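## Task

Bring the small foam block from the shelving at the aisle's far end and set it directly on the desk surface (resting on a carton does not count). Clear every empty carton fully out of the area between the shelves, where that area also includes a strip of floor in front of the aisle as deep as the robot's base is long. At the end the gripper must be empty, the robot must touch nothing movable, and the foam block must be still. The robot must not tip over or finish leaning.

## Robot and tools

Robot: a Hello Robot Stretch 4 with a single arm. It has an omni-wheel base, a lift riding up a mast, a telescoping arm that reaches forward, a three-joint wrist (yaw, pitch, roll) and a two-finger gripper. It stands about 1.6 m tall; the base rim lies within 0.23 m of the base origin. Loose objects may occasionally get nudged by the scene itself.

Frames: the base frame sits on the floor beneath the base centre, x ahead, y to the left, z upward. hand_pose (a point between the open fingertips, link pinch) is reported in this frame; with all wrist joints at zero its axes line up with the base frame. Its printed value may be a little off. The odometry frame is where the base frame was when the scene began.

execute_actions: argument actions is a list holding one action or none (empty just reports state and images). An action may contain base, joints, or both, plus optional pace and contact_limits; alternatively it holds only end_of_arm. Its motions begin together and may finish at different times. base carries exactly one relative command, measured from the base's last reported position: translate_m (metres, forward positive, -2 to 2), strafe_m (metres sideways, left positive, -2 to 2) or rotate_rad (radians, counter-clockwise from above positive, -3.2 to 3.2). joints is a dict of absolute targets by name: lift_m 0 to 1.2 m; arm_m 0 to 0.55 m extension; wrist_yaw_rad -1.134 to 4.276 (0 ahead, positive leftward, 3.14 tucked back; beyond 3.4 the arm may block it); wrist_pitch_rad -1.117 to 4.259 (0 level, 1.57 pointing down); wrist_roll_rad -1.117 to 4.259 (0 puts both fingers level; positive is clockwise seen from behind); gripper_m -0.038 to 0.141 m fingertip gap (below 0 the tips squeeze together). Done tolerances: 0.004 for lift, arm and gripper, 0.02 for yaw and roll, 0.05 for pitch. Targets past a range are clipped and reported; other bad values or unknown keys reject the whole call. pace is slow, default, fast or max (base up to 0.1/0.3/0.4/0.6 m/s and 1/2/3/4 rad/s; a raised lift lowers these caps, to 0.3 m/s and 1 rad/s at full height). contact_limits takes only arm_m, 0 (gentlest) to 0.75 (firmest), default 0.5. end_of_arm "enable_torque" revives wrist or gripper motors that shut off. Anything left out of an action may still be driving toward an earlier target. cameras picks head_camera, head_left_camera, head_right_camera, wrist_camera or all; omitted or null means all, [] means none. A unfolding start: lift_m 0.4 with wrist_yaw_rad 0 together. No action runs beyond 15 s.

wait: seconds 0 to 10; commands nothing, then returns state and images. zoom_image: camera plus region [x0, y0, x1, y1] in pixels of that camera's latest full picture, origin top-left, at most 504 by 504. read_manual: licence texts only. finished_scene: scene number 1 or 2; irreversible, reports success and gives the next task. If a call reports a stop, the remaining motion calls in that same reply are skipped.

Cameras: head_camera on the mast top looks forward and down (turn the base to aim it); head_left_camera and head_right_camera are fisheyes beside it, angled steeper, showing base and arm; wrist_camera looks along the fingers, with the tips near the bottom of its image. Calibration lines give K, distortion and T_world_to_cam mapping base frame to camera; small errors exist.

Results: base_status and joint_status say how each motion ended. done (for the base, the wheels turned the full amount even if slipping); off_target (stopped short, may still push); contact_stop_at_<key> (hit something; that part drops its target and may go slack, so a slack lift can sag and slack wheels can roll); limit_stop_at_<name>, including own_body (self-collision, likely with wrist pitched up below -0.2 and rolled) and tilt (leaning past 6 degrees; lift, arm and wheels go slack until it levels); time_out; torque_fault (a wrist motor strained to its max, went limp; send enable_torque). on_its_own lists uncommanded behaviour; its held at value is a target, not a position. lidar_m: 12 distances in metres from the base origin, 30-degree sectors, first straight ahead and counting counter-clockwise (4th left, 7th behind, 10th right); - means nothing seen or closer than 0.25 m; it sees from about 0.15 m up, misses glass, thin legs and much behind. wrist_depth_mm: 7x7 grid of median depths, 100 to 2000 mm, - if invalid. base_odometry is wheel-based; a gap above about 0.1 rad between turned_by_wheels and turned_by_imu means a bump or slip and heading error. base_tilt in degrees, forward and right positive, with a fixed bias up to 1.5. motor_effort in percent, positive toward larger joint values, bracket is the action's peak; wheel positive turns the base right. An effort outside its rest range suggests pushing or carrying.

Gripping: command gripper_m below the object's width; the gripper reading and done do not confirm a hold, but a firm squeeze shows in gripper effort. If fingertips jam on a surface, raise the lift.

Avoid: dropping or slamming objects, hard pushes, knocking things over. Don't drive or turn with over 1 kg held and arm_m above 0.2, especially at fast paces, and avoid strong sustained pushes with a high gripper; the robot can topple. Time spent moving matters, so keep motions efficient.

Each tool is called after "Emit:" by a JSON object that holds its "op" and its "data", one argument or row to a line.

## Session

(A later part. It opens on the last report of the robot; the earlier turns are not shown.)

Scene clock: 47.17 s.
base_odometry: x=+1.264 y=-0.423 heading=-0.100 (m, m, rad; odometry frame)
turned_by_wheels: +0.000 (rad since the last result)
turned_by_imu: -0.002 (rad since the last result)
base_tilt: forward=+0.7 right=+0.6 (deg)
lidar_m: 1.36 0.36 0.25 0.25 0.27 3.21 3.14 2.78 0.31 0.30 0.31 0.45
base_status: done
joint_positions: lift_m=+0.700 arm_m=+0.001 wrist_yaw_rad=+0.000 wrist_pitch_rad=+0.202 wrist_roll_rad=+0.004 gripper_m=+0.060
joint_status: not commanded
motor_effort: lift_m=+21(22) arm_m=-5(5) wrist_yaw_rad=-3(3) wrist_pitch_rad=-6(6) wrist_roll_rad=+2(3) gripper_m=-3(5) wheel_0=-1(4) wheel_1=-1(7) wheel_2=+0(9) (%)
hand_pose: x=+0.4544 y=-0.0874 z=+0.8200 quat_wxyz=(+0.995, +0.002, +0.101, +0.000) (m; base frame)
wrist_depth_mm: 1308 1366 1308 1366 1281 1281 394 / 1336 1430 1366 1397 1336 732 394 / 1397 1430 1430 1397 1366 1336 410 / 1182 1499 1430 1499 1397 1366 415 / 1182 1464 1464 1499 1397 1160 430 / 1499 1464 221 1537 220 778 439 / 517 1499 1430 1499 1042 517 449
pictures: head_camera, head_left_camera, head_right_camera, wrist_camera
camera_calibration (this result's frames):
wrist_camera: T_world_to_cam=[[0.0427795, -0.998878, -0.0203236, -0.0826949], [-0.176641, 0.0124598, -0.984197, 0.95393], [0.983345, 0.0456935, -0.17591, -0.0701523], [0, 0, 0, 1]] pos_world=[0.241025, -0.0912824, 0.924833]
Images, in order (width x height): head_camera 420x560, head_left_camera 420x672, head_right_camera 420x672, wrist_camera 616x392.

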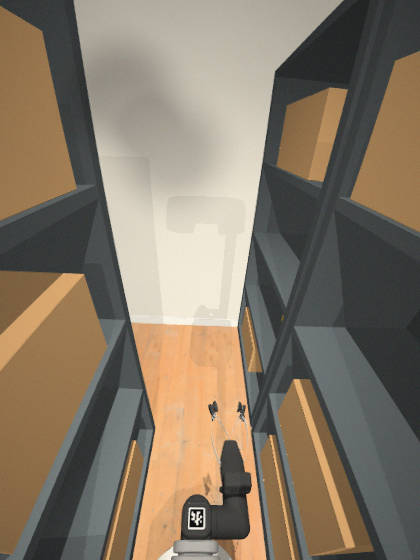

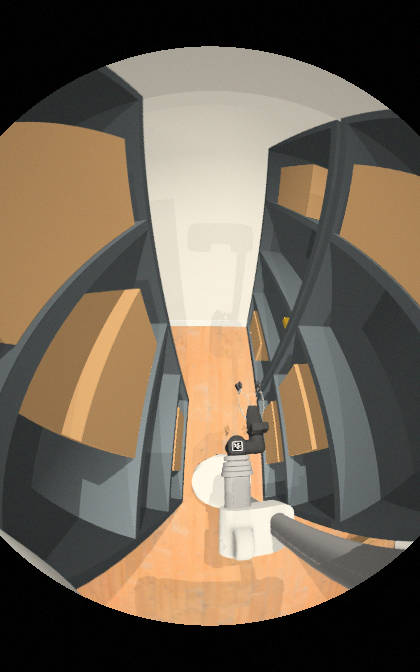

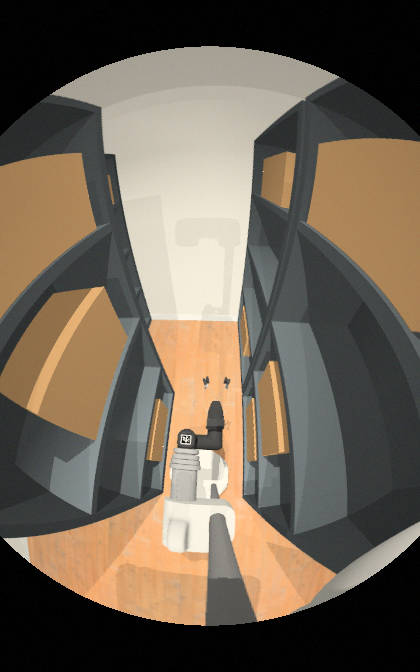

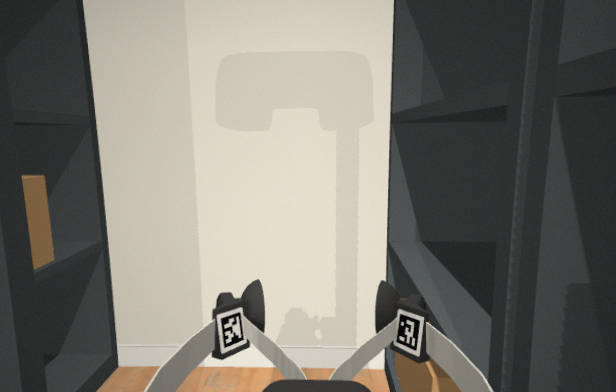

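Emit:
{"op": "execute_actions", "data": {
  "actions": [
    {"base":{"strafe_m":-0.025}}
  ],
  "cameras": []
}}

Emit:
{"op": "execute_actions", "data": {
  "actions": [
    {"base":{"translate_m":0.75}}
  ]
}}

Scene clock: 48.23 s.
base_odometry: x=+1.262 y=-0.448 heading=-0.100 (m, m, rad; odometry frame)
turned_by_wheels: +0.000 (rad since the last result)
turned_by_imu: +0.000 (rad since the last result)
base_tilt: forward=+0.7 right=+0.6 (deg)
lidar_m: 1.25 0.40 0.29 0.27 0.30 2.98 2.81 2.79 0.29 0.25 0.29 0.42
base_status: done
joint_positions: lift_m=+0.700 arm_m=+0.001 wrist_yaw_rad=+0.000 wrist_pitch_rad=+0.202 wrist_roll_rad=+0.004 gripper_m=+0.060
joint_status: not commanded
motor_effort: lift_m=+22(22) arm_m=-5(5) wrist_yaw_rad=-3(2) wrist_pitch_rad=-6(6) wrist_roll_rad=+3(3) gripper_m=-4(3) wheel_0=+0(5) wheel_1=+0(7) wheel_2=+0(2) (%)
hand_pose: x=+0.4544 y=-0.0874 z=+0.8200 quat_wxyz=(+0.995, +0.002, +0.101, +0.000) (m; base frame)
wrist_depth_mm: 1336 1366 1366 1397 1281 1255 392 / 1366 1397 1397 1397 1308 525 375 / 1397 1464 1430 1464 1336 917 407 / 1430 1464 1464 1430 1397 512 418 / 1229 1499 1537 1499 1397 512 424 / 1499 1537 221 1537 220 517 436 / 1397 1537 1430 1537 976 452 445
pictures: none
No camera images: the call's "cameras" was empty. Leave "cameras" out to get every camera's image.

Scene clock: 52.23 s.
base_odometry: x=+2.008 y=-0.523 heading=-0.100 (m, m, rad; odometry frame)
turned_by_wheels: +0.000 (rad since the last result)
turned_by_imu: -0.001 (rad since the last result)
base_tilt: forward=+0.6 right=+0.6 (deg)
lidar_m: 0.87 0.93 0.52 0.29 0.30 0.41 - 0.43 0.28 0.26 0.30 0.42
base_status: done
joint_positions: lift_m=+0.700 arm_m=+0.001 wrist_yaw_rad=+0.000 wrist_pitch_rad=+0.202 wrist_roll_rad=+0.004 gripper_m=+0.060
joint_status: not commanded
motor_effort: lift_m=+21(22) arm_m=-5(5) wrist_yaw_rad=-2(2) wrist_pitch_rad=-7(6) wrist_roll_rad=+3(3) gripper_m=-2(4) wheel_0=+1(4) wheel_1=-1(5) wheel_2=+1(8) (%)
hand_pose: x=+0.4544 y=-0.0874 z=+0.8201 quat_wxyz=(+0.995, +0.002, +0.101, +0.000) (m; base frame)
wrist_depth_mm: 640 647 634 634 627 574 569 / 668 661 654 647 647 580 384 / 676 668 668 661 654 597 597 / 699 691 683 691 676 621 615 / 707 707 699 683 691 627 627 / 732 732 221 715 220 640 640 / 750 741 732 723 723 634 647
pictures: head_camera, head_left_camera, head_right_camera, wrist_camera
camera_calibration (this result's frames):
wrist_camera: T_world_to_cam=[[0.0427799, -0.998878, -0.0203234, -0.0826947], [-0.176641, 0.0124595, -0.984197, 0.953956], [0.983345, 0.0456937, -0.175909, -0.0701476], [0, 0, 0, 1]] pos_world=[0.241024, -0.0912824, 0.92486]
Images, in order (width x height): head_camera 420x560, head_left_camera 420x672, head_right_camera 420x672, wrist_camera 616x392.

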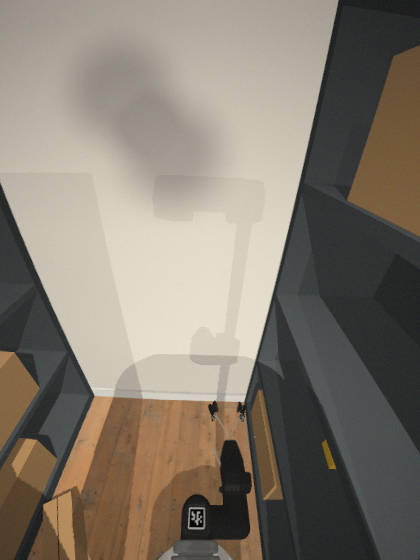

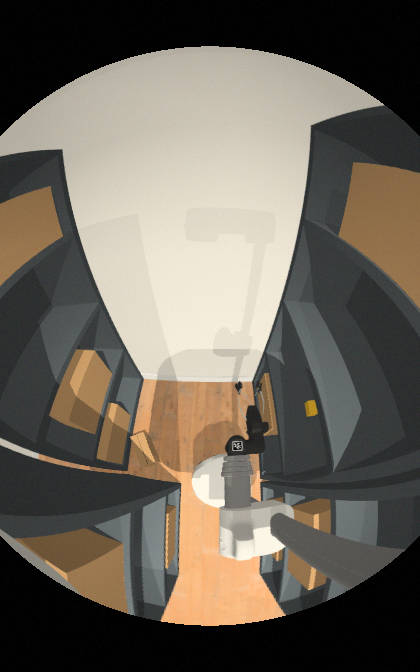

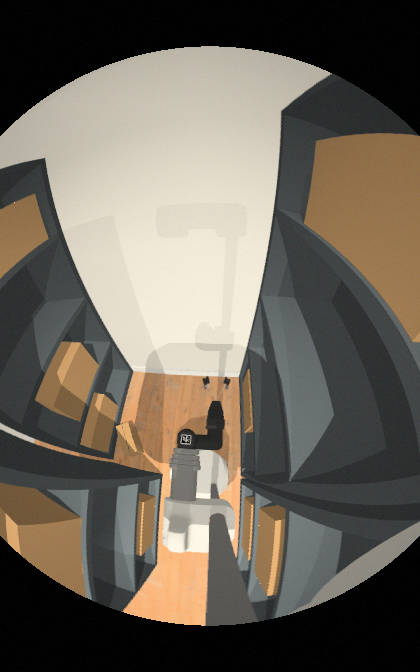

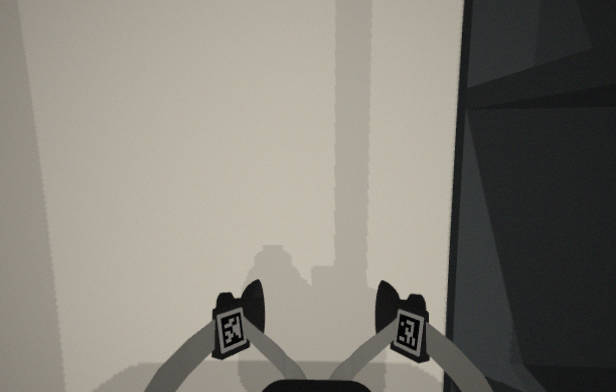

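Emit:
{"op": "execute_actions", "data": {
  "actions": [
    {"joints":{"wrist_pitch_rad":0.15,"lift_m":0.52,"gripper_m":0.1}}
  ],
  "cameras": []
}}

Emit:
{"op": "execute_actions", "data": {
  "actions": [
    {"base":{"rotate_rad":-0.68},"pace":"slow"}
  ],
  "cameras": ["head_camera","wrist_camera"]
}}

Scene clock: 54.33 s.
base_odometry: x=+2.008 y=-0.523 heading=-0.100 (m, m, rad; odometry frame)
turned_by_wheels: +0.000 (rad since the last result)
turned_by_imu: +0.000 (rad since the last result)
base_tilt: forward=+0.6 right=+0.6 (deg)
lidar_m: 0.88 0.93 0.49 0.29 0.26 0.42 - 0.41 0.28 0.25 0.29 0.43
base_status: not commanded
joint_positions: lift_m=+0.520 arm_m=+0.001 wrist_yaw_rad=+0.000 wrist_pitch_rad=+0.153 wrist_roll_rad=+0.004 gripper_m=+0.100
joint_status: all done
motor_effort: lift_m=+16(20) arm_m=-5(5) wrist_yaw_rad=-3(3) wrist_pitch_rad=-7(11) wrist_roll_rad=+3(3) gripper_m=-2(3) wheel_0=+1(1) wheel_1=-1(1) wheel_2=+1(1) (%)
hand_pose: x=+0.4570 y=-0.0874 z=+0.6546 quat_wxyz=(+0.997, +0.002, +0.076, +0.000) (m; base frame)
wrist_depth_mm: 661 654 654 647 640 585 580 / 676 668 661 654 647 597 591 / 683 668 683 668 654 609 597 / 699 691 676 683 668 609 609 / 707 707 691 683 676 627 621 / 723 715 223 691 691 535 539 / 723 723 715 707 699 492 402
pictures: none
No camera images: the call's "cameras" was empty. Leave "cameras" out to get every camera's image.

Scene clock: 56.27 s.
base_odometry: x=+2.008 y=-0.523 heading=-0.780 (m, m, rad; odometry frame)
turned_by_wheels: -0.680 (rad since the last result)
turned_by_imu: -0.658 (rad since the last result)
base_tilt: forward=+0.6 right=+0.5 (deg)
lidar_m: 0.40 0.82 0.86 0.57 0.34 0.27 0.37 0.75 0.51 0.31 0.26 0.26
base_status: done
joint_positions: lift_m=+0.520 arm_m=+0.001 wrist_yaw_rad=+0.000 wrist_pitch_rad=+0.153 wrist_roll_rad=+0.004 gripper_m=+0.100
joint_status: not commanded
motor_effort: lift_m=+16(16) arm_m=-5(5) wrist_yaw_rad=-3(3) wrist_pitch_rad=-7(7) wrist_roll_rad=+3(3) gripper_m=-3(3) wheel_0=+2(2) wheel_1=+0(4) wheel_2=+1(5) (%)
hand_pose: x=+0.4570 y=-0.0874 z=+0.6546 quat_wxyz=(+0.997, +0.002, +0.076, +0.000) (m; base frame)
wrist_depth_mm: 615 634 654 647 640 549 473 / 634 661 759 842 683 559 477 / 640 668 768 866 691 564 480 / 647 676 768 866 699 569 484 / 647 683 759 831 683 569 492 / 661 580 224 530 418 530 484 / 668 683 377 375 355 375 394
pictures: head_camera, wrist_camera
camera_calibration (this result's frames):
wrist_camera: T_world_to_cam=[[0.0437367, -0.998878, -0.0181753, -0.0880095], [-0.127495, 0.0124634, -0.991761, 0.774029], [0.990874, 0.0456936, -0.126807, -0.137331], [0, 0, 0, 1]] pos_world=[0.238612, -0.0912826, 0.748637]
Images, in order (width x height): head_camera 420x560, wrist_camera 616x392.

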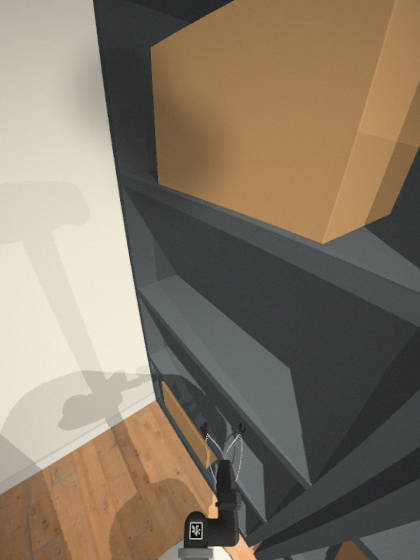

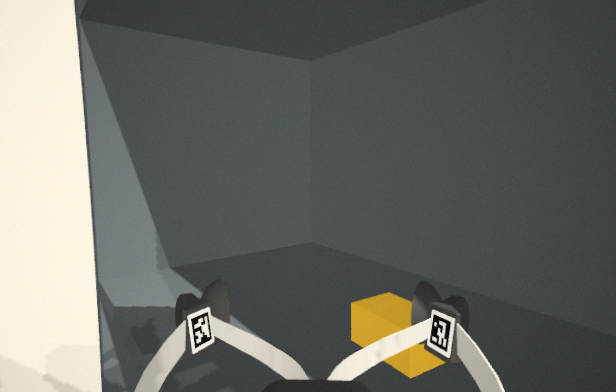

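Emit:
{"op": "execute_actions", "data": {
  "actions": [
    {"base":{"rotate_rad":-0.2},"joints":{"gripper_m":0.14,"lift_m":0.5},"pace":"slow"}
  ],
  "cameras": ["head_left_camera","wrist_camera"]
}}

Scene clock: 58.97 s.
base_odometry: x=+2.008 y=-0.523 heading=-0.980 (m, m, rad; odometry frame)
turned_by_wheels: -0.200 (rad since the last result)
turned_by_imu: -0.193 (rad since the last result)
base_tilt: forward=+0.6 right=+0.6 (deg)
lidar_m: 0.31 0.55 0.84 0.89 0.49 0.28 0.31 0.54 0.70 0.36 0.29 0.28
base_status: done
joint_positions: lift_m=+0.500 arm_m=+0.001 wrist_yaw_rad=+0.000 wrist_pitch_rad=+0.153 wrist_roll_rad=+0.004 gripper_m=+0.140
joint_status: all done
motor_effort: lift_m=+17(14) arm_m=-5(5) wrist_yaw_rad=-3(2) wrist_pitch_rad=-7(7) wrist_roll_rad=+3(3) gripper_m=-1(3) wheel_0=+1(3) wheel_1=+1(0) wheel_2=-1(2) (%)
hand_pose: x=+0.4570 y=-0.0874 z=+0.6346 quat_wxyz=(+0.997, +0.002, +0.076, +0.000) (m; base frame)
wrist_depth_mm: 634 715 707 647 564 488 427 / 654 759 820 691 569 488 433 / 654 759 854 699 580 496 436 / 661 768 866 715 585 504 445 / 654 741 759 683 591 504 445 / 492 459 442 421 488 212 449 / 366 342 340 156 324 322 357
pictures: head_left_camera, wrist_camera
camera_calibration (this result's frames):
wrist_camera: T_world_to_cam=[[0.0437366, -0.998878, -0.0181752, -0.088373], [-0.127495, 0.0124632, -0.991761, 0.754198], [0.990874, 0.0456935, -0.126807, -0.139867], [0, 0, 0, 1]] pos_world=[0.238612, -0.0912826, 0.728642]
Images, in order (width x height): head_left_camera 420x672, wrist_camera 616x392.

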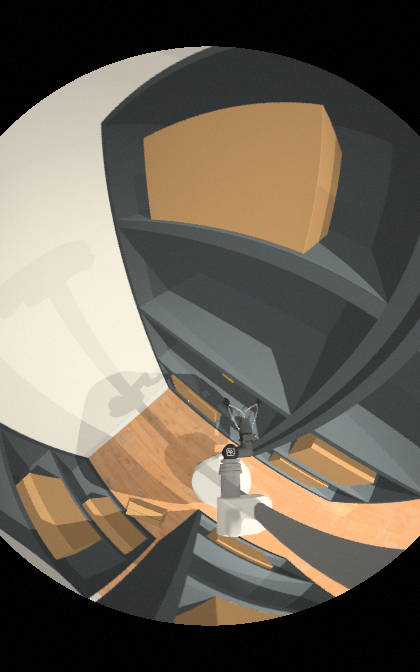

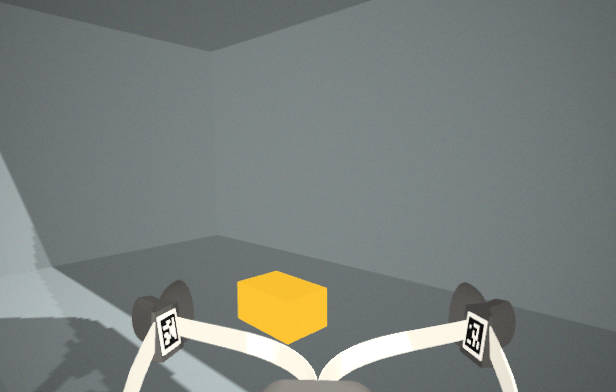

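Emit:
{"op": "execute_actions", "data": {
  "actions": [
    {"base":{"rotate_rad":0.88},"joints":{"gripper_m":0.03},"pace":"slow"}
  ],
  "cameras": []
}}

Emit:
{"op": "execute_actions", "data": {
  "actions": [
    {"base":{"translate_m":0.25}}
  ],
  "cameras": []
}}

Emit:
{"op": "execute_actions", "data": {
  "actions": [
    {"base":{"rotate_rad":-1.17},"pace":"slow"}
  ],
  "cameras": ["head_camera","wrist_camera"]
}}

Scene clock: 64.87 s.
base_odometry: x=+2.008 y=-0.523 heading=-0.100 (m, m, rad; odometry frame)
turned_by_wheels: +0.880 (rad since the last result)
turned_by_imu: +0.854 (rad since the last result)
base_tilt: forward=+0.7 right=+0.6 (deg)
lidar_m: 0.87 0.93 0.51 0.26 0.30 0.41 - 0.40 0.25 0.29 0.30 0.42
base_status: done
joint_positions: lift_m=+0.500 arm_m=+0.001 wrist_yaw_rad=+0.000 wrist_pitch_rad=+0.153 wrist_roll_rad=+0.004 gripper_m=+0.030
joint_status: all done
motor_effort: lift_m=+17(17) arm_m=-5(5) wrist_yaw_rad=-3(2) wrist_pitch_rad=-7(7) wrist_roll_rad=+2(3) gripper_m=-6(4) wheel_0=-1(5) wheel_1=-2(6) wheel_2=+0(8) (%)
hand_pose: x=+0.4570 y=-0.0874 z=+0.6346 quat_wxyz=(+0.997, +0.002, +0.076, +0.000) (m; base frame)
wrist_depth_mm: 661 661 647 654 640 585 585 / 668 668 661 654 654 597 585 / 683 676 661 676 654 603 597 / 691 691 668 668 668 615 615 / 715 699 699 676 676 627 621 / 723 707 699 691 683 574 480 / 723 723 715 699 193 647 379
pictures: none
No camera images: the call's "cameras" was empty. Leave "cameras" out to get every camera's image.

Scene clock: 67.17 s.
base_odometry: x=+2.257 y=-0.548 heading=-0.100 (m, m, rad; odometry frame)
turned_by_wheels: +0.000 (rad since the last result)
turned_by_imu: +0.000 (rad since the last result)
base_tilt: forward=+0.6 right=+0.6 (deg)
lidar_m: 0.60 0.66 0.71 0.50 0.39 0.40 1.18 0.44 0.29 0.25 0.27 0.43
base_status: done
joint_positions: lift_m=+0.500 arm_m=+0.001 wrist_yaw_rad=+0.000 wrist_pitch_rad=+0.153 wrist_roll_rad=+0.004 gripper_m=+0.030
joint_status: not commanded
motor_effort: lift_m=+17(17) arm_m=-5(5) wrist_yaw_rad=-3(3) wrist_pitch_rad=-7(7) wrist_roll_rad=+4(2) gripper_m=-7(5) wheel_0=-1(3) wheel_1=+0(2) wheel_2=+0(8) (%)
hand_pose: x=+0.4570 y=-0.0874 z=+0.6346 quat_wxyz=(+0.997, +0.002, +0.076, +0.000) (m; base frame)
wrist_depth_mm: 415 413 407 407 399 399 357 / 421 418 413 413 410 407 362 / 430 427 421 418 415 413 359 / 436 430 430 424 424 415 366 / 442 439 436 433 427 424 370 / 452 445 445 439 433 430 377 / 459 449 452 445 193 436 382
pictures: none
No camera images: the call's "cameras" was empty. Leave "cameras" out to get every camera's image.

Scene clock: 69.63 s.
base_odometry: x=+2.257 y=-0.548 heading=-1.270 (m, m, rad; odometry frame)
turned_by_wheels: -1.170 (rad since the last result)
turned_by_imu: -1.133 (rad since the last result)
base_tilt: forward=+0.6 right=+0.6 (deg)
lidar_m: 0.30 0.40 0.62 0.64 0.80 0.50 0.41 0.38 0.81 0.48 0.30 0.27
base_status: done
joint_positions: lift_m=+0.500 arm_m=+0.001 wrist_yaw_rad=+0.000 wrist_pitch_rad=+0.153 wrist_roll_rad=+0.004 gripper_m=+0.030
joint_status: not commanded
motor_effort: lift_m=+17(16) arm_m=-5(5) wrist_yaw_rad=-3(2) wrist_pitch_rad=-7(7) wrist_roll_rad=+3(3) gripper_m=-7(6) wheel_0=+1(4) wheel_1=+0(3) wheel_2=+1(4) (%)
hand_pose: x=+0.4570 y=-0.0874 z=+0.6346 quat_wxyz=(+0.997, +0.002, +0.076, +0.000) (m; base frame)
wrist_depth_mm: 569 654 609 535 492 449 415 / 569 668 621 549 496 452 418 / 564 676 634 559 500 459 424 / 564 691 647 569 512 466 430 / 574 691 634 574 517 469 436 / 496 488 484 449 421 462 436 / 364 359 319 281 192 355 357
pictures: head_camera, wrist_camera
camera_calibration (this result's frames):
wrist_camera: T_world_to_cam=[[0.0436992, -0.998879, -0.0181745, -0.0883674], [-0.12749, 0.0124675, -0.991761, 0.754181], [0.990877, 0.0456562, -0.126802, -0.139873], [0, 0, 0, 1]] pos_world=[0.238609, -0.0912851, 0.728625]
Images, in order (width x height): head_camera 420x560, wrist_camera 616x392.

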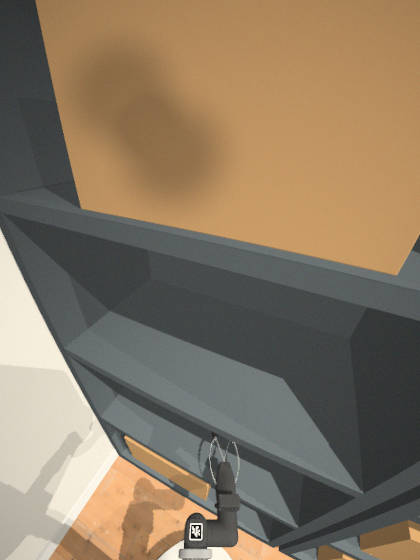

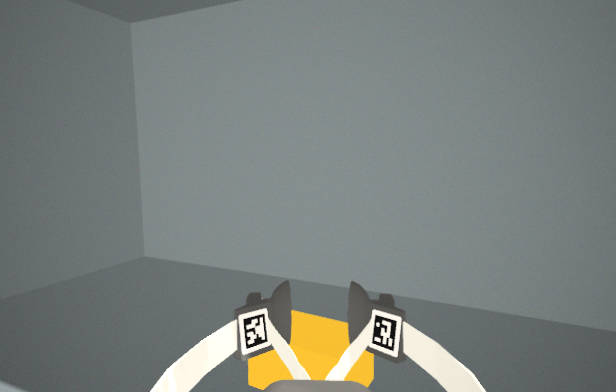

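Block is right ahead, below the fingers. Opening for a better view.

Emit:
{"op": "execute_actions", "data": {
  "actions": [
    {"joints":{"gripper_m":0.14,"wrist_pitch_rad":0.3,"lift_m":0.53}}
  ],
  "cameras": ["wrist_camera"]
}}

Scene clock: 71.83 s.
base_odometry: x=+2.257 y=-0.548 heading=-1.270 (m, m, rad; odometry frame)
turned_by_wheels: +0.000 (rad since the last result)
turned_by_imu: +0.000 (rad since the last result)
base_tilt: forward=+0.6 right=+0.6 (deg)
lidar_m: 0.28 0.39 0.63 0.63 0.77 0.50 0.41 0.39 0.82 0.50 0.30 0.28
base_status: not commanded
joint_positions: lift_m=+0.530 arm_m=+0.001 wrist_yaw_rad=+0.000 wrist_pitch_rad=+0.302 wrist_roll_rad=+0.004 gripper_m=+0.140
joint_status: all done
motor_effort: lift_m=+21(20) arm_m=-5(5) wrist_yaw_rad=-3(2) wrist_pitch_rad=-5(6) wrist_roll_rad=+4(4) gripper_m=-1(4) wheel_0=+1(1) wheel_1=+0(0) wheel_2=+1(1) (%)
hand_pose: x=+0.4473 y=-0.0874 z=+0.6223 quat_wxyz=(+0.989, +0.002, +0.150, +0.000) (m; base frame)
wrist_depth_mm: 554 627 574 517 469 427 402 / 554 654 603 539 480 439 413 / 569 676 634 559 504 455 424 / 569 691 647 585 517 466 433 / 549 539 539 535 512 484 445 / 407 382 377 322 373 211 392 / 322 304 303 156 290 290 314
pictures: wrist_camera
camera_calibration (this result's frames):
wrist_camera: T_world_to_cam=[[0.0405117, -0.998879, -0.0244683, -0.0828259], [-0.273448, 0.0124698, -0.961806, 0.787391], [0.961033, 0.0456552, -0.272637, -0.0277391], [0, 0, 0, 1]] pos_world=[0.245324, -0.0912853, 0.747728]
Images, in order (width x height): wrist_camera 616x392.

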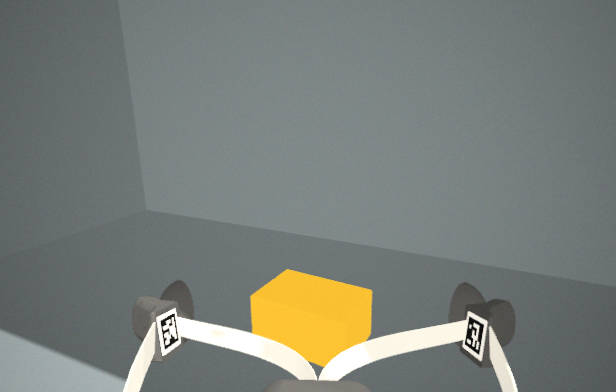

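Emit:
{"op": "execute_actions", "data": {
  "actions": [
    {"joints":{"lift_m":0.47,"wrist_yaw_rad":0.02},"pace":"slow"}
  ],
  "cameras": []
}}

Emit:
{"op": "execute_actions", "data": {
  "actions": [
    {"joints":{"arm_m":0.1},"pace":"slow"}
  ],
  "cameras": ["wrist_camera"]
}}

Scene clock: 73.37 s.
base_odometry: x=+2.257 y=-0.548 heading=-1.270 (m, m, rad; odometry frame)
turned_by_wheels: +0.000 (rad since the last result)
turned_by_imu: +0.000 (rad since the last result)
base_tilt: forward=+0.6 right=+0.6 (deg)
lidar_m: 0.30 0.37 0.61 0.66 0.80 0.50 0.45 0.37 0.82 0.47 0.30 0.27
base_status: not commanded
joint_positions: lift_m=+0.470 arm_m=+0.001 wrist_yaw_rad=+0.020 wrist_pitch_rad=+0.302 wrist_roll_rad=+0.004 gripper_m=+0.140
joint_status: all done
motor_effort: lift_m=+16(18) arm_m=-5(5) wrist_yaw_rad=-1(1) wrist_pitch_rad=-5(5) wrist_roll_rad=+2(2) gripper_m=-3(2) wheel_0=+1(1) wheel_1=+0(0) wheel_2=+1(1) (%)
hand_pose: x=+0.4489 y=-0.0820 z=+0.5627 quat_wxyz=(+0.989, +0.001, +0.150, +0.009) (m; base frame)
wrist_depth_mm: 544 640 580 525 473 427 397 / 549 661 609 539 484 442 410 / 554 683 634 559 504 455 418 / 549 609 597 554 512 469 430 / 392 392 389 298 357 382 379 / 290 274 286 285 283 211 282 / 230 219 219 156 209 208 226
pictures: none
No camera images: the call's "cameras" was empty. Leave "cameras" out to get every camera's image.

Scene clock: 75.67 s.
base_odometry: x=+2.257 y=-0.548 heading=-1.270 (m, m, rad; odometry frame)
turned_by_wheels: +0.000 (rad since the last result)
turned_by_imu: +0.000 (rad since the last result)
base_tilt: forward=+0.6 right=+0.6 (deg)
lidar_m: 0.27 0.37 0.62 0.63 0.80 0.49 0.44 0.38 0.82 0.48 0.29 0.27
base_status: not commanded
joint_positions: lift_m=+0.470 arm_m=+0.099 wrist_yaw_rad=+0.020 wrist_pitch_rad=+0.302 wrist_roll_rad=+0.004 gripper_m=+0.140
joint_status: all done
motor_effort: lift_m=+17(16) arm_m=+5(6) wrist_yaw_rad=-2(1) wrist_pitch_rad=-5(5) wrist_roll_rad=+2(3) gripper_m=-1(0) wheel_0=+1(1) wheel_1=+0(0) wheel_2=+1(1) (%)
hand_pose: x=+0.5471 y=-0.0819 z=+0.5627 quat_wxyz=(+0.989, +0.000, +0.150, +0.009) (m; base frame)
wrist_depth_mm: 504 544 477 427 384 351 325 / 512 569 496 442 397 364 336 / 521 585 521 459 410 373 345 / 517 591 535 480 427 384 353 / 392 389 387 384 382 377 355 / 290 273 221 205 214 212 282 / 229 218 217 157 200 207 224
pictures: wrist_camera
camera_calibration (this result's frames):
wrist_camera: T_world_to_cam=[[0.0602643, -0.997882, -0.0244709, -0.0935896], [-0.273705, 0.0070561, -0.961788, 0.756992], [0.959924, 0.0646593, -0.272701, -0.137952], [0, 0, 0, 1]] pos_world=[0.345256, -0.089813, 0.688156]
Images, in order (width x height): wrist_camera 616x392.

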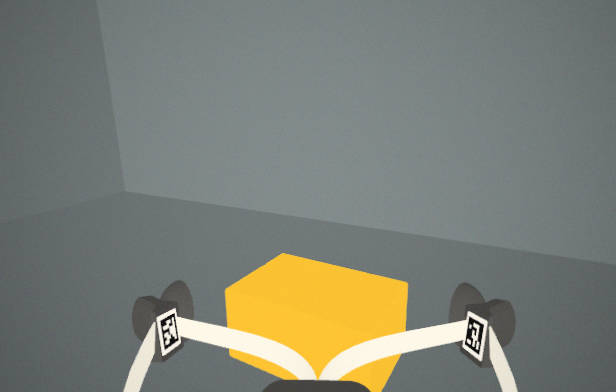

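Centered between the fingers. A little further, then close.

Emit:
{"op": "execute_actions", "data": {
  "actions": [
    {"joints":{"arm_m":0.125},"pace":"slow"}
  ],
  "cameras": []
}}

Emit:
{"op": "execute_actions", "data": {
  "actions": [
    {"joints":{"gripper_m":0.02}}
  ],
  "cameras": ["wrist_camera"]
}}

Emit:
{"op": "execute_actions", "data": {
  "actions": [
    {"joints":{"lift_m":0.51,"arm_m":0.0},"pace":"slow"}
  ],
  "cameras": ["wrist_camera"]
}}

Scene clock: 77.10 s.
base_odometry: x=+2.257 y=-0.548 heading=-1.270 (m, m, rad; odometry frame)
turned_by_wheels: +0.000 (rad since the last result)
turned_by_imu: +0.000 (rad since the last result)
base_tilt: forward=+0.6 right=+0.6 (deg)
lidar_m: 0.26 0.40 0.62 0.64 0.79 0.47 0.45 0.38 0.83 0.49 0.30 0.27
base_status: not commanded
joint_positions: lift_m=+0.470 arm_m=+0.124 wrist_yaw_rad=+0.020 wrist_pitch_rad=+0.302 wrist_roll_rad=+0.004 gripper_m=+0.140
joint_status: all done
motor_effort: lift_m=+16(17) arm_m=+5(10) wrist_yaw_rad=-2(2) wrist_pitch_rad=-5(5) wrist_roll_rad=+2(3) gripper_m=+0(0) wheel_0=+1(1) wheel_1=+0(0) wheel_2=+1(1) (%)
hand_pose: x=+0.5721 y=-0.0819 z=+0.5627 quat_wxyz=(+0.989, +0.000, +0.150, +0.009) (m; base frame)
wrist_depth_mm: 496 512 452 407 366 332 307 / 500 544 469 418 377 343 315 / 508 564 488 433 389 353 324 / 500 554 508 452 404 366 334 / 392 387 387 382 377 359 340 / 290 273 211 200 210 212 279 / 230 217 206 156 180 208 223
pictures: none
No camera images: the call's "cameras" was empty. Leave "cameras" out to get every camera's image.

Scene clock: 79.27 s.
base_odometry: x=+2.257 y=-0.548 heading=-1.270 (m, m, rad; odometry frame)
turned_by_wheels: +0.000 (rad since the last result)
turned_by_imu: +0.000 (rad since the last result)
base_tilt: forward=+0.6 right=+0.6 (deg)
lidar_m: 0.27 0.38 0.62 0.64 0.80 0.49 0.44 0.38 0.82 0.47 0.31 0.25
base_status: not commanded
joint_positions: lift_m=+0.470 arm_m=+0.124 wrist_yaw_rad=+0.020 wrist_pitch_rad=+0.302 wrist_roll_rad=+0.004 gripper_m=+0.021
joint_status: all done
motor_effort: lift_m=+17(16) arm_m=+5(5) wrist_yaw_rad=-2(2) wrist_pitch_rad=-5(6) wrist_roll_rad=+3(2) gripper_m=-32(32) wheel_0=+2(1) wheel_1=+0(0) wheel_2=+1(1) (%)
hand_pose: x=+0.5721 y=-0.0819 z=+0.5626 quat_wxyz=(+0.989, +0.000, +0.151, +0.010) (m; base frame)
wrist_depth_mm: 496 521 449 402 364 332 307 / 504 539 469 418 377 343 315 / 508 569 496 433 389 351 325 / 504 564 508 452 404 364 334 / 392 389 384 382 377 359 342 / 289 285 189 188 193 281 281 / 229 172 172 156 156 172 220
pictures: wrist_camera
camera_calibration (this result's frames):
wrist_camera: T_world_to_cam=[[0.0604241, -0.997872, -0.024484, -0.095135], [-0.274016, 0.00700393, -0.9617, 0.76387], [0.959825, 0.0648189, -0.27301, -0.161721], [0, 0, 0, 1]] pos_world=[0.370285, -0.0898, 0.688132]
Images, in order (width x height): wrist_camera 616x392.

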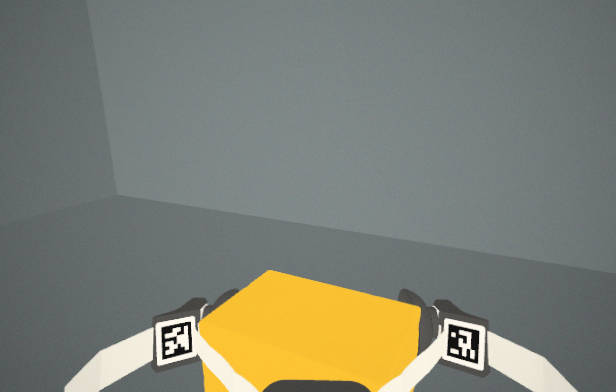

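Scene clock: 81.80 s.
base_odometry: x=+2.257 y=-0.548 heading=-1.270 (m, m, rad; odometry frame)
turned_by_wheels: +0.000 (rad since the last result)
turned_by_imu: +0.000 (rad since the last result)
base_tilt: forward=+0.6 right=+0.6 (deg)
lidar_m: 0.28 0.39 0.62 0.66 0.78 0.49 0.47 0.38 0.86 0.44 0.31 0.27
base_status: not commanded
joint_positions: lift_m=+0.510 arm_m=+0.001 wrist_yaw_rad=+0.020 wrist_pitch_rad=+0.302 wrist_roll_rad=+0.004 gripper_m=+0.021
joint_status: all done
motor_effort: lift_m=+22(23) arm_m=-5(6) wrist_yaw_rad=-2(2) wrist_pitch_rad=-6(6) wrist_roll_rad=+2(3) gripper_m=-32(32) wheel_0=+1(1) wheel_1=+0(0) wheel_2=+1(1) (%)
hand_pose: x=+0.4490 y=-0.0819 z=+0.6021 quat_wxyz=(+0.989, +0.000, +0.151, +0.010) (m; base frame)
wrist_depth_mm: 544 640 585 521 473 427 399 / 544 654 615 539 488 442 410 / 559 683 634 559 500 455 418 / 569 683 654 585 521 469 430 / 496 488 484 484 480 466 439 / 364 362 189 189 192 353 355 / 291 172 172 156 156 172 282
pictures: wrist_camera
camera_calibration (this result's frames):
wrist_camera: T_world_to_cam=[[0.0604209, -0.997873, -0.0244901, -0.0867245], [-0.274163, 0.0070008, -0.961658, 0.768154], [0.959783, 0.0648185, -0.273157, -0.0326733], [0, 0, 0, 1]] pos_world=[0.247199, -0.0897999, 0.727652]
Images, in order (width x height): wrist_camera 616x392.

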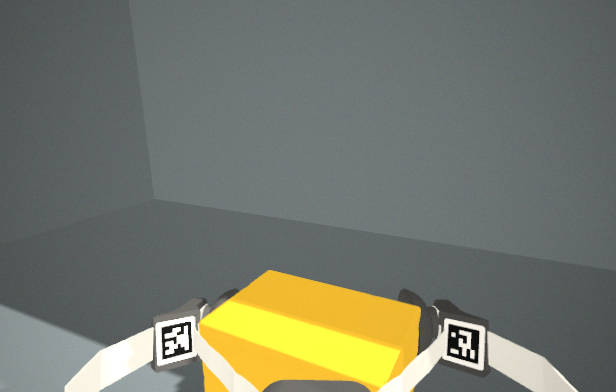

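Emit:
{"op": "execute_actions", "data": {
  "actions": [
    {"base":{"rotate_rad":1.17},"pace":"slow"}
  ],
  "cameras": ["wrist_camera"]
}}

Emit:
{"op": "execute_actions", "data": {
  "actions": [
    {"base":{"translate_m":-0.9}}
  ],
  "cameras": ["head_camera"]
}}

Scene clock: 84.40 s.
base_odometry: x=+2.257 y=-0.548 heading=-0.100 (m, m, rad; odometry frame)
turned_by_wheels: +1.170 (rad since the last result)
turned_by_imu: +1.134 (rad since the last result)
base_tilt: forward=+0.6 right=+0.6 (deg)
lidar_m: 0.63 0.65 0.75 0.46 0.39 0.43 1.18 0.41 0.25 0.25 0.30 0.41
base_status: done
joint_positions: lift_m=+0.510 arm_m=+0.001 wrist_yaw_rad=+0.020 wrist_pitch_rad=+0.302 wrist_roll_rad=+0.004 gripper_m=+0.021
joint_status: not commanded
motor_effort: lift_m=+22(22) arm_m=-5(6) wrist_yaw_rad=-3(3) wrist_pitch_rad=-6(6) wrist_roll_rad=+3(3) gripper_m=-30(31) wheel_0=-2(4) wheel_1=+0(5) wheel_2=-1(10) (%)
hand_pose: x=+0.4490 y=-0.0819 z=+0.6021 quat_wxyz=(+0.989, +0.000, +0.151, +0.010) (m; base frame)
wrist_depth_mm: 399 392 387 384 379 375 368 / 413 407 402 397 389 387 373 / 430 424 418 415 410 404 373 / 445 442 436 427 421 421 375 / 466 459 455 449 442 433 382 / 484 477 189 188 192 445 382 / 500 172 172 156 156 172 404
pictures: wrist_camera
camera_calibration (this result's frames):
wrist_camera: T_world_to_cam=[[0.0605043, -0.997867, -0.0244935, -0.0867361], [-0.274164, 0.00698116, -0.961658, 0.768154], [0.959778, 0.0648997, -0.273157, -0.0326654], [0, 0, 0, 1]] pos_world=[0.2472, -0.0897937, 0.727654]
Images, in order (width x height): wrist_camera 616x392.

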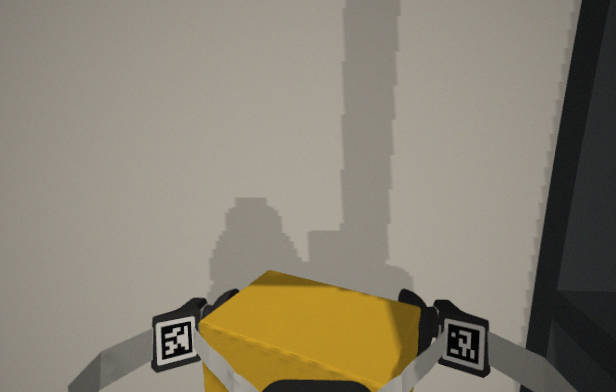

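Scene clock: 88.90 s.
base_odometry: x=+1.361 y=-0.458 heading=-0.100 (m, m, rad; odometry frame)
turned_by_wheels: +0.000 (rad since the last result)
turned_by_imu: +0.002 (rad since the last result)
base_tilt: forward=+0.6 right=+0.6 (deg)
lidar_m: 1.26 0.40 0.26 0.28 0.30 3.31 3.23 0.39 0.28 0.25 0.27 0.40
base_status: done
joint_positions: lift_m=+0.510 arm_m=+0.001 wrist_yaw_rad=+0.020 wrist_pitch_rad=+0.302 wrist_roll_rad=+0.004 gripper_m=+0.021
joint_status: not commanded
motor_effort: lift_m=+21(22) arm_m=-5(5) wrist_yaw_rad=-2(3) wrist_pitch_rad=-6(6) wrist_roll_rad=+4(3) gripper_m=-31(32) wheel_0=+1(4) wheel_1=+0(4) wheel_2=-2(9) (%)
hand_pose: x=+0.4489 y=-0.0819 z=+0.6021 quat_wxyz=(+0.989, +0.000, +0.151, +0.010) (m; base frame)
wrist_depth_mm: 1205 1281 1229 1229 1182 1118 364 / 1281 1308 1255 1255 1229 1182 364 / 1336 1336 1366 1308 1281 1229 368 / 1397 1397 1430 1366 1308 732 375 / 1430 1464 1430 1430 1366 597 355 / 1281 1366 189 188 192 798 359 / 1042 172 172 156 156 172 351
pictures: head_camera
Images, in order (width x height): head_camera 420x560.

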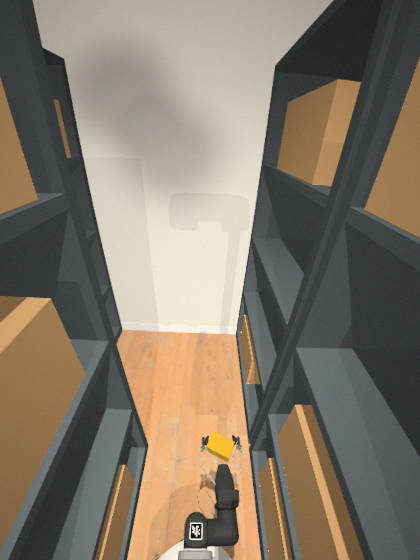

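Emit:
{"op": "execute_actions", "data": {
  "actions": [
    {"base":{"strafe_m":0.015}}
  ],
  "cameras": []
}}

Emit:
{"op": "execute_actions", "data": {
  "actions": [
    {"base":{"translate_m":-1.1}}
  ],
  "cameras": []
}}

Emit:
{"op": "execute_actions", "data": {
  "actions": [
    {"base":{"rotate_rad":3.14},"joints":{"lift_m":0.95,"wrist_pitch_rad":0.15},"pace":"slow"}
  ]
}}

Scene clock: 89.83 s.
base_odometry: x=+1.363 y=-0.443 heading=-0.100 (m, m, rad; odometry frame)
turned_by_wheels: +0.000 (rad since the last result)
turned_by_imu: +0.000 (rad since the last result)
base_tilt: forward=+0.6 right=+0.6 (deg)
lidar_m: 1.32 0.38 0.27 0.27 0.30 0.39 2.84 2.88 0.29 0.27 0.30 0.45
base_status: done
joint_positions: lift_m=+0.510 arm_m=+0.001 wrist_yaw_rad=+0.020 wrist_pitch_rad=+0.302 wrist_roll_rad=+0.004 gripper_m=+0.021
joint_status: not commanded
motor_effort: lift_m=+22(22) arm_m=-5(5) wrist_yaw_rad=-3(2) wrist_pitch_rad=-6(6) wrist_roll_rad=+3(2) gripper_m=-31(32) wheel_0=+1(5) wheel_1=-2(7) wheel_2=+0(1) (%)
hand_pose: x=+0.4489 y=-0.0819 z=+0.6021 quat_wxyz=(+0.989, +0.000, +0.151, +0.010) (m; base frame)
wrist_depth_mm: 1229 1229 1229 1205 1182 1138 1138 / 1229 1308 1255 1255 1229 1182 759 / 1281 1336 1308 1308 1308 1205 384 / 1366 1397 1366 1366 1336 732 392 / 1430 1464 1464 1430 1366 820 394 / 1229 1366 189 187 192 798 389 / 1042 172 172 156 156 173 357
pictures: none
No camera images: the call's "cameras" was empty. Leave "cameras" out to get every camera's image.

Scene clock: 94.97 s.
base_odometry: x=+0.268 y=-0.333 heading=-0.100 (m, m, rad; odometry frame)
turned_by_wheels: +0.000 (rad since the last result)
turned_by_imu: +0.003 (rad since the last result)
base_tilt: forward=+0.6 right=+0.6 (deg)
lidar_m: 1.12 0.81 1.92 1.85 1.93 1.38 1.34 1.35 1.86 1.00 1.94 0.82
base_status: done
joint_positions: lift_m=+0.510 arm_m=+0.001 wrist_yaw_rad=+0.020 wrist_pitch_rad=+0.302 wrist_roll_rad=+0.004 gripper_m=+0.021
joint_status: not commanded
motor_effort: lift_m=+22(21) arm_m=-5(5) wrist_yaw_rad=-2(3) wrist_pitch_rad=-5(6) wrist_roll_rad=+3(2) gripper_m=-30(31) wheel_0=+1(6) wheel_1=-1(5) wheel_2=+0(11) (%)
hand_pose: x=+0.4489 y=-0.0819 z=+0.6021 quat_wxyz=(+0.989, +0.000, +0.151, +0.010) (m; base frame)
wrist_depth_mm: 530 1366 1308 - 1336 1255 480 / 549 1397 1397 - 1336 798 496 / 559 1464 1464 - 1397 559 512 / 585 854 1537 - 1464 554 530 / 609 976 1537 1808 1499 569 554 / 640 931 189 188 192 580 574 / 654 172 173 156 156 172 591
pictures: none
No camera images: the call's "cameras" was empty. Leave "cameras" out to get every camera's image.

Scene clock: 99.40 s.
base_odometry: x=+0.268 y=-0.333 heading=+3.040 (m, m, rad; odometry frame)
turned_by_wheels: +3.140 (rad since the last result)
turned_by_imu: +3.044 (rad since the last result)
base_tilt: forward=+0.6 right=+0.6 (deg)
lidar_m: 1.30 1.34 1.92 1.04 1.93 0.84 1.12 0.81 1.10 1.83 1.87 1.37
base_status: done
joint_positions: lift_m=+0.950 arm_m=+0.001 wrist_yaw_rad=+0.020 wrist_pitch_rad=+0.153 wrist_roll_rad=+0.004 gripper_m=+0.021
joint_status: all done
motor_effort: lift_m=+22(22) arm_m=-5(5) wrist_yaw_rad=-3(3) wrist_pitch_rad=-8(9) wrist_roll_rad=+4(4) gripper_m=-32(33) wheel_0=+0(4) wheel_1=-2(5) wheel_2=+0(4) (%)
hand_pose: x=+0.4586 y=-0.0817 z=+1.0840 quat_wxyz=(+0.997, +0.001, +0.076, +0.010) (m; base frame)
wrist_depth_mm: 1808 1863 1808 1808 1808 1808 1756 / 1921 1863 1863 1808 1863 1808 1863 / 1921 1863 1808 1863 1863 1921 1808 / 1983 1863 1921 1863 1808 1863 1808 / 1921 1921 1983 1921 1863 1921 1863 / - 1983 189 189 193 1921 1921 / - 172 173 156 156 173 1983
pictures: head_camera, head_left_camera, head_right_camera, wrist_camera
camera_calibration (this result's frames):
wrist_camera: T_world_to_cam=[[0.0637828, -0.997798, -0.0182103, -0.083608], [-0.128081, 0.00991182, -0.991714, 1.20007], [0.989711, 0.0655867, -0.127167, -0.0822663], [0, 0, 0, 1]] pos_world=[0.240459, -0.0899232, 1.17814]
Images, in order (width x height): head_camera 420x560, head_left_camera 420x672, head_right_camera 420x672, wrist_camera 616x392.

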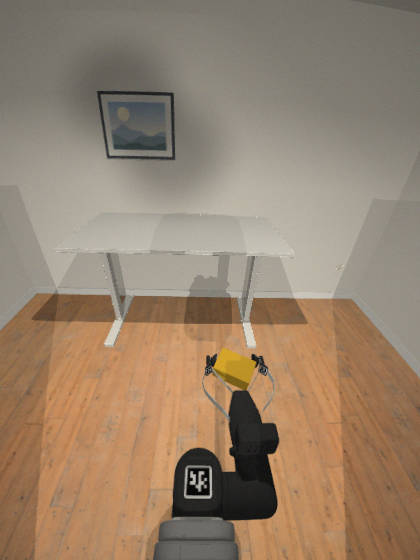

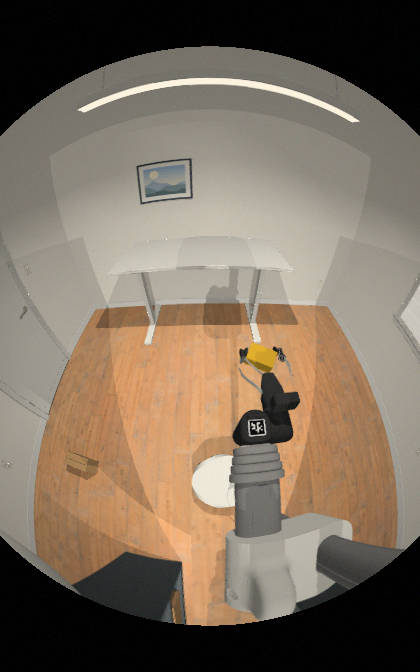

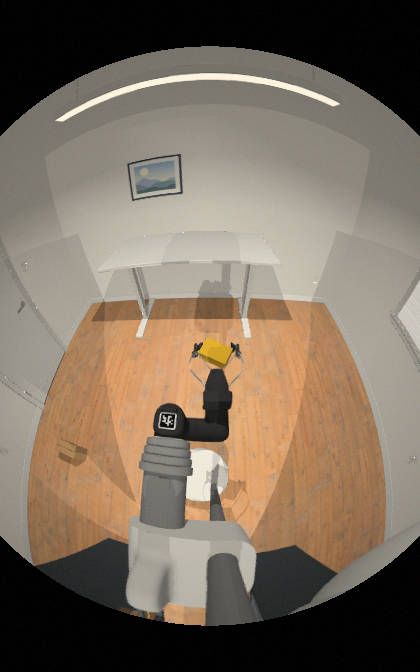

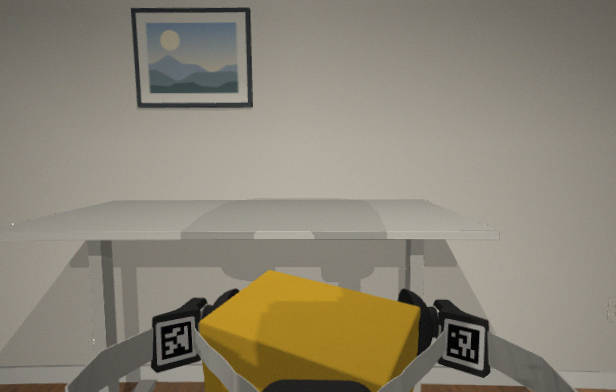

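Emit:
{"op": "execute_actions", "data": {
  "actions": [
    {"base":{"strafe_m":0.3}}
  ],
  "cameras": []
}}

Emit:
{"op": "execute_actions", "data": {
  "actions": [
    {"base":{"translate_m":0.7}}
  ],
  "cameras": []
}}

Emit:
{"op": "execute_actions", "data": {
  "actions": [
    {"joints":{"arm_m":0.35}}
  ],
  "cameras": []
}}

Emit:
{"op": "execute_actions", "data": {
  "actions": [
    {"joints":{"lift_m":0.87},"pace":"slow"}
  ],
  "cameras": ["head_camera","wrist_camera"]
}}

Scene clock: 101.93 s.
base_odometry: x=+0.238 y=-0.631 heading=+3.040 (m, m, rad; odometry frame)
turned_by_wheels: +0.000 (rad since the last result)
turned_by_imu: +0.002 (rad since the last result)
base_tilt: forward=+0.6 right=+0.6 (deg)
lidar_m: 1.29 1.35 1.61 0.72 1.64 0.81 0.77 0.96 1.11 2.12 2.23 1.37
base_status: done
joint_positions: lift_m=+0.950 arm_m=+0.001 wrist_yaw_rad=+0.020 wrist_pitch_rad=+0.153 wrist_roll_rad=+0.004 gripper_m=+0.021
joint_status: not commanded
motor_effort: lift_m=+22(22) arm_m=-5(5) wrist_yaw_rad=-3(3) wrist_pitch_rad=-9(8) wrist_roll_rad=+3(4) gripper_m=-29(32) wheel_0=+2(8) wheel_1=-1(6) wheel_2=+1(2) (%)
hand_pose: x=+0.4586 y=-0.0817 z=+1.0840 quat_wxyz=(+0.997, +0.001, +0.076, +0.010) (m; base frame)
wrist_depth_mm: 1863 1808 1808 1756 1708 1756 1756 / 1863 1863 1863 1808 1808 1808 1808 / 1921 1921 1863 1808 1863 1808 1863 / 1921 1863 1921 1921 1808 1863 1863 / 1983 1983 1983 1921 1983 1863 1921 / 1983 1983 189 189 192 1921 1863 / - 172 172 156 156 173 1921
pictures: none
No camera images: the call's "cameras" was empty. Leave "cameras" out to get every camera's image.

Scene clock: 105.77 s.
base_odometry: x=-0.459 y=-0.560 heading=+3.040 (m, m, rad; odometry frame)
turned_by_wheels: +0.000 (rad since the last result)
turned_by_imu: -0.001 (rad since the last result)
base_tilt: forward=+0.6 right=+0.6 (deg)
lidar_m: 0.58 0.63 0.90 1.53 1.00 1.55 1.49 1.58 2.25 2.09 0.90 0.66
base_status: done
joint_positions: lift_m=+0.950 arm_m=+0.001 wrist_yaw_rad=+0.020 wrist_pitch_rad=+0.153 wrist_roll_rad=+0.004 gripper_m=+0.021
joint_status: not commanded
motor_effort: lift_m=+21(21) arm_m=-5(5) wrist_yaw_rad=-3(2) wrist_pitch_rad=-7(8) wrist_roll_rad=+4(3) gripper_m=-31(31) wheel_0=+0(4) wheel_1=+0(4) wheel_2=-1(10) (%)
hand_pose: x=+0.4586 y=-0.0817 z=+1.0841 quat_wxyz=(+0.997, +0.001, +0.076, +0.010) (m; base frame)
wrist_depth_mm: 1160 1118 1138 1138 1138 1118 1118 / 1182 1160 1160 1138 1118 1138 1160 / 1182 1160 1160 1160 1160 1160 1138 / 1205 1205 1182 1182 1182 1160 1160 / 917 878 878 866 878 878 878 / 574 574 189 188 192 564 569 / 427 171 172 156 156 173 418
pictures: none
No camera images: the call's "cameras" was empty. Leave "cameras" out to get every camera's image.

Scene clock: 107.93 s.
base_odometry: x=-0.459 y=-0.560 heading=+3.040 (m, m, rad; odometry frame)
turned_by_wheels: +0.000 (rad since the last result)
turned_by_imu: +0.000 (rad since the last result)
base_tilt: forward=+0.6 right=+0.6 (deg)
lidar_m: 0.58 0.61 0.89 1.55 1.01 1.60 1.47 1.61 2.22 2.08 0.94 0.64
base_status: not commanded
joint_positions: lift_m=+0.950 arm_m=+0.349 wrist_yaw_rad=+0.020 wrist_pitch_rad=+0.153 wrist_roll_rad=+0.004 gripper_m=+0.021
joint_status: all done
motor_effort: lift_m=+21(21) arm_m=+5(5) wrist_yaw_rad=-3(2) wrist_pitch_rad=-7(8) wrist_roll_rad=+2(3) gripper_m=-31(33) wheel_0=+0(0) wheel_1=+0(0) wheel_2=-1(0) (%)
hand_pose: x=+0.8068 y=-0.0817 z=+1.0842 quat_wxyz=(+0.997, +0.001, +0.076, +0.010) (m; base frame)
wrist_depth_mm: 788 778 768 788 788 788 778 / 809 820 798 809 809 798 798 / 820 831 831 809 831 809 809 / 842 831 820 831 831 831 820 / 854 854 854 831 831 831 820 / 574 569 189 187 193 559 564 / 424 172 172 156 156 172 413
pictures: none
No camera images: the call's "cameras" was empty. Leave "cameras" out to get every camera's image.

Scene clock: 109.47 s.
base_odometry: x=-0.459 y=-0.560 heading=+3.040 (m, m, rad; odometry frame)
turned_by_wheels: +0.000 (rad since the last result)
turned_by_imu: +0.000 (rad since the last result)
base_tilt: forward=+0.6 right=+0.7 (deg)
lidar_m: 0.60 0.63 0.88 1.54 1.00 1.07 1.49 1.60 2.22 2.10 0.89 0.64
base_status: not commanded
joint_positions: lift_m=+0.870 arm_m=+0.349 wrist_yaw_rad=+0.020 wrist_pitch_rad=+0.153 wrist_roll_rad=+0.004 gripper_m=+0.021
joint_status: all done
motor_effort: lift_m=+17(22) arm_m=+5(5) wrist_yaw_rad=-3(2) wrist_pitch_rad=-6(6) wrist_roll_rad=+3(3) gripper_m=-31(30) wheel_0=+0(0) wheel_1=+0(0) wheel_2=-1(0) (%)
hand_pose: x=+0.8068 y=-0.0817 z=+1.0046 quat_wxyz=(+0.997, +0.001, +0.076, +0.010) (m; base frame)
wrist_depth_mm: 798 798 788 788 788 778 768 / 820 809 809 809 809 788 788 / 820 831 820 820 820 809 809 / 854 842 842 831 831 820 809 / 585 580 580 564 564 554 564 / 370 364 189 188 192 364 364 / 274 171 173 156 156 173 268
pictures: head_camera, wrist_camera
camera_calibration (this result's frames):
wrist_camera: T_world_to_cam=[[0.0637224, -0.997801, -0.018218, -0.107222], [-0.127625, 0.00995738, -0.991772, 1.16561], [0.989773, 0.0655232, -0.12671, -0.437451], [0, 0, 0, 1]] pos_world=[0.588571, -0.0899298, 1.09863]
Images, in order (width x height): head_camera 420x560, wrist_camera 616x392.

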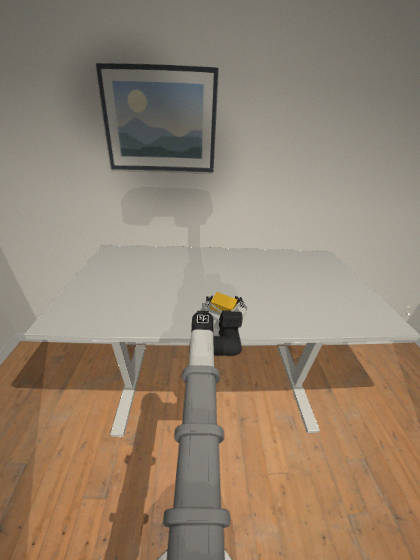

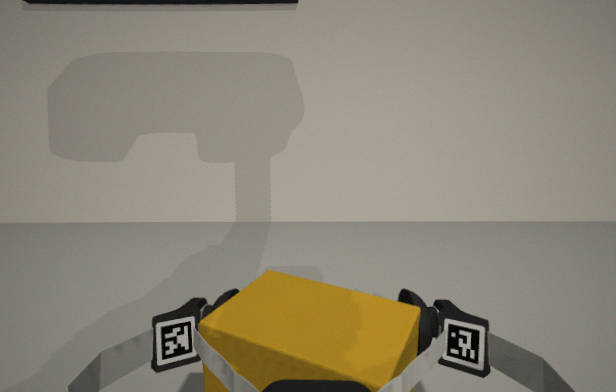

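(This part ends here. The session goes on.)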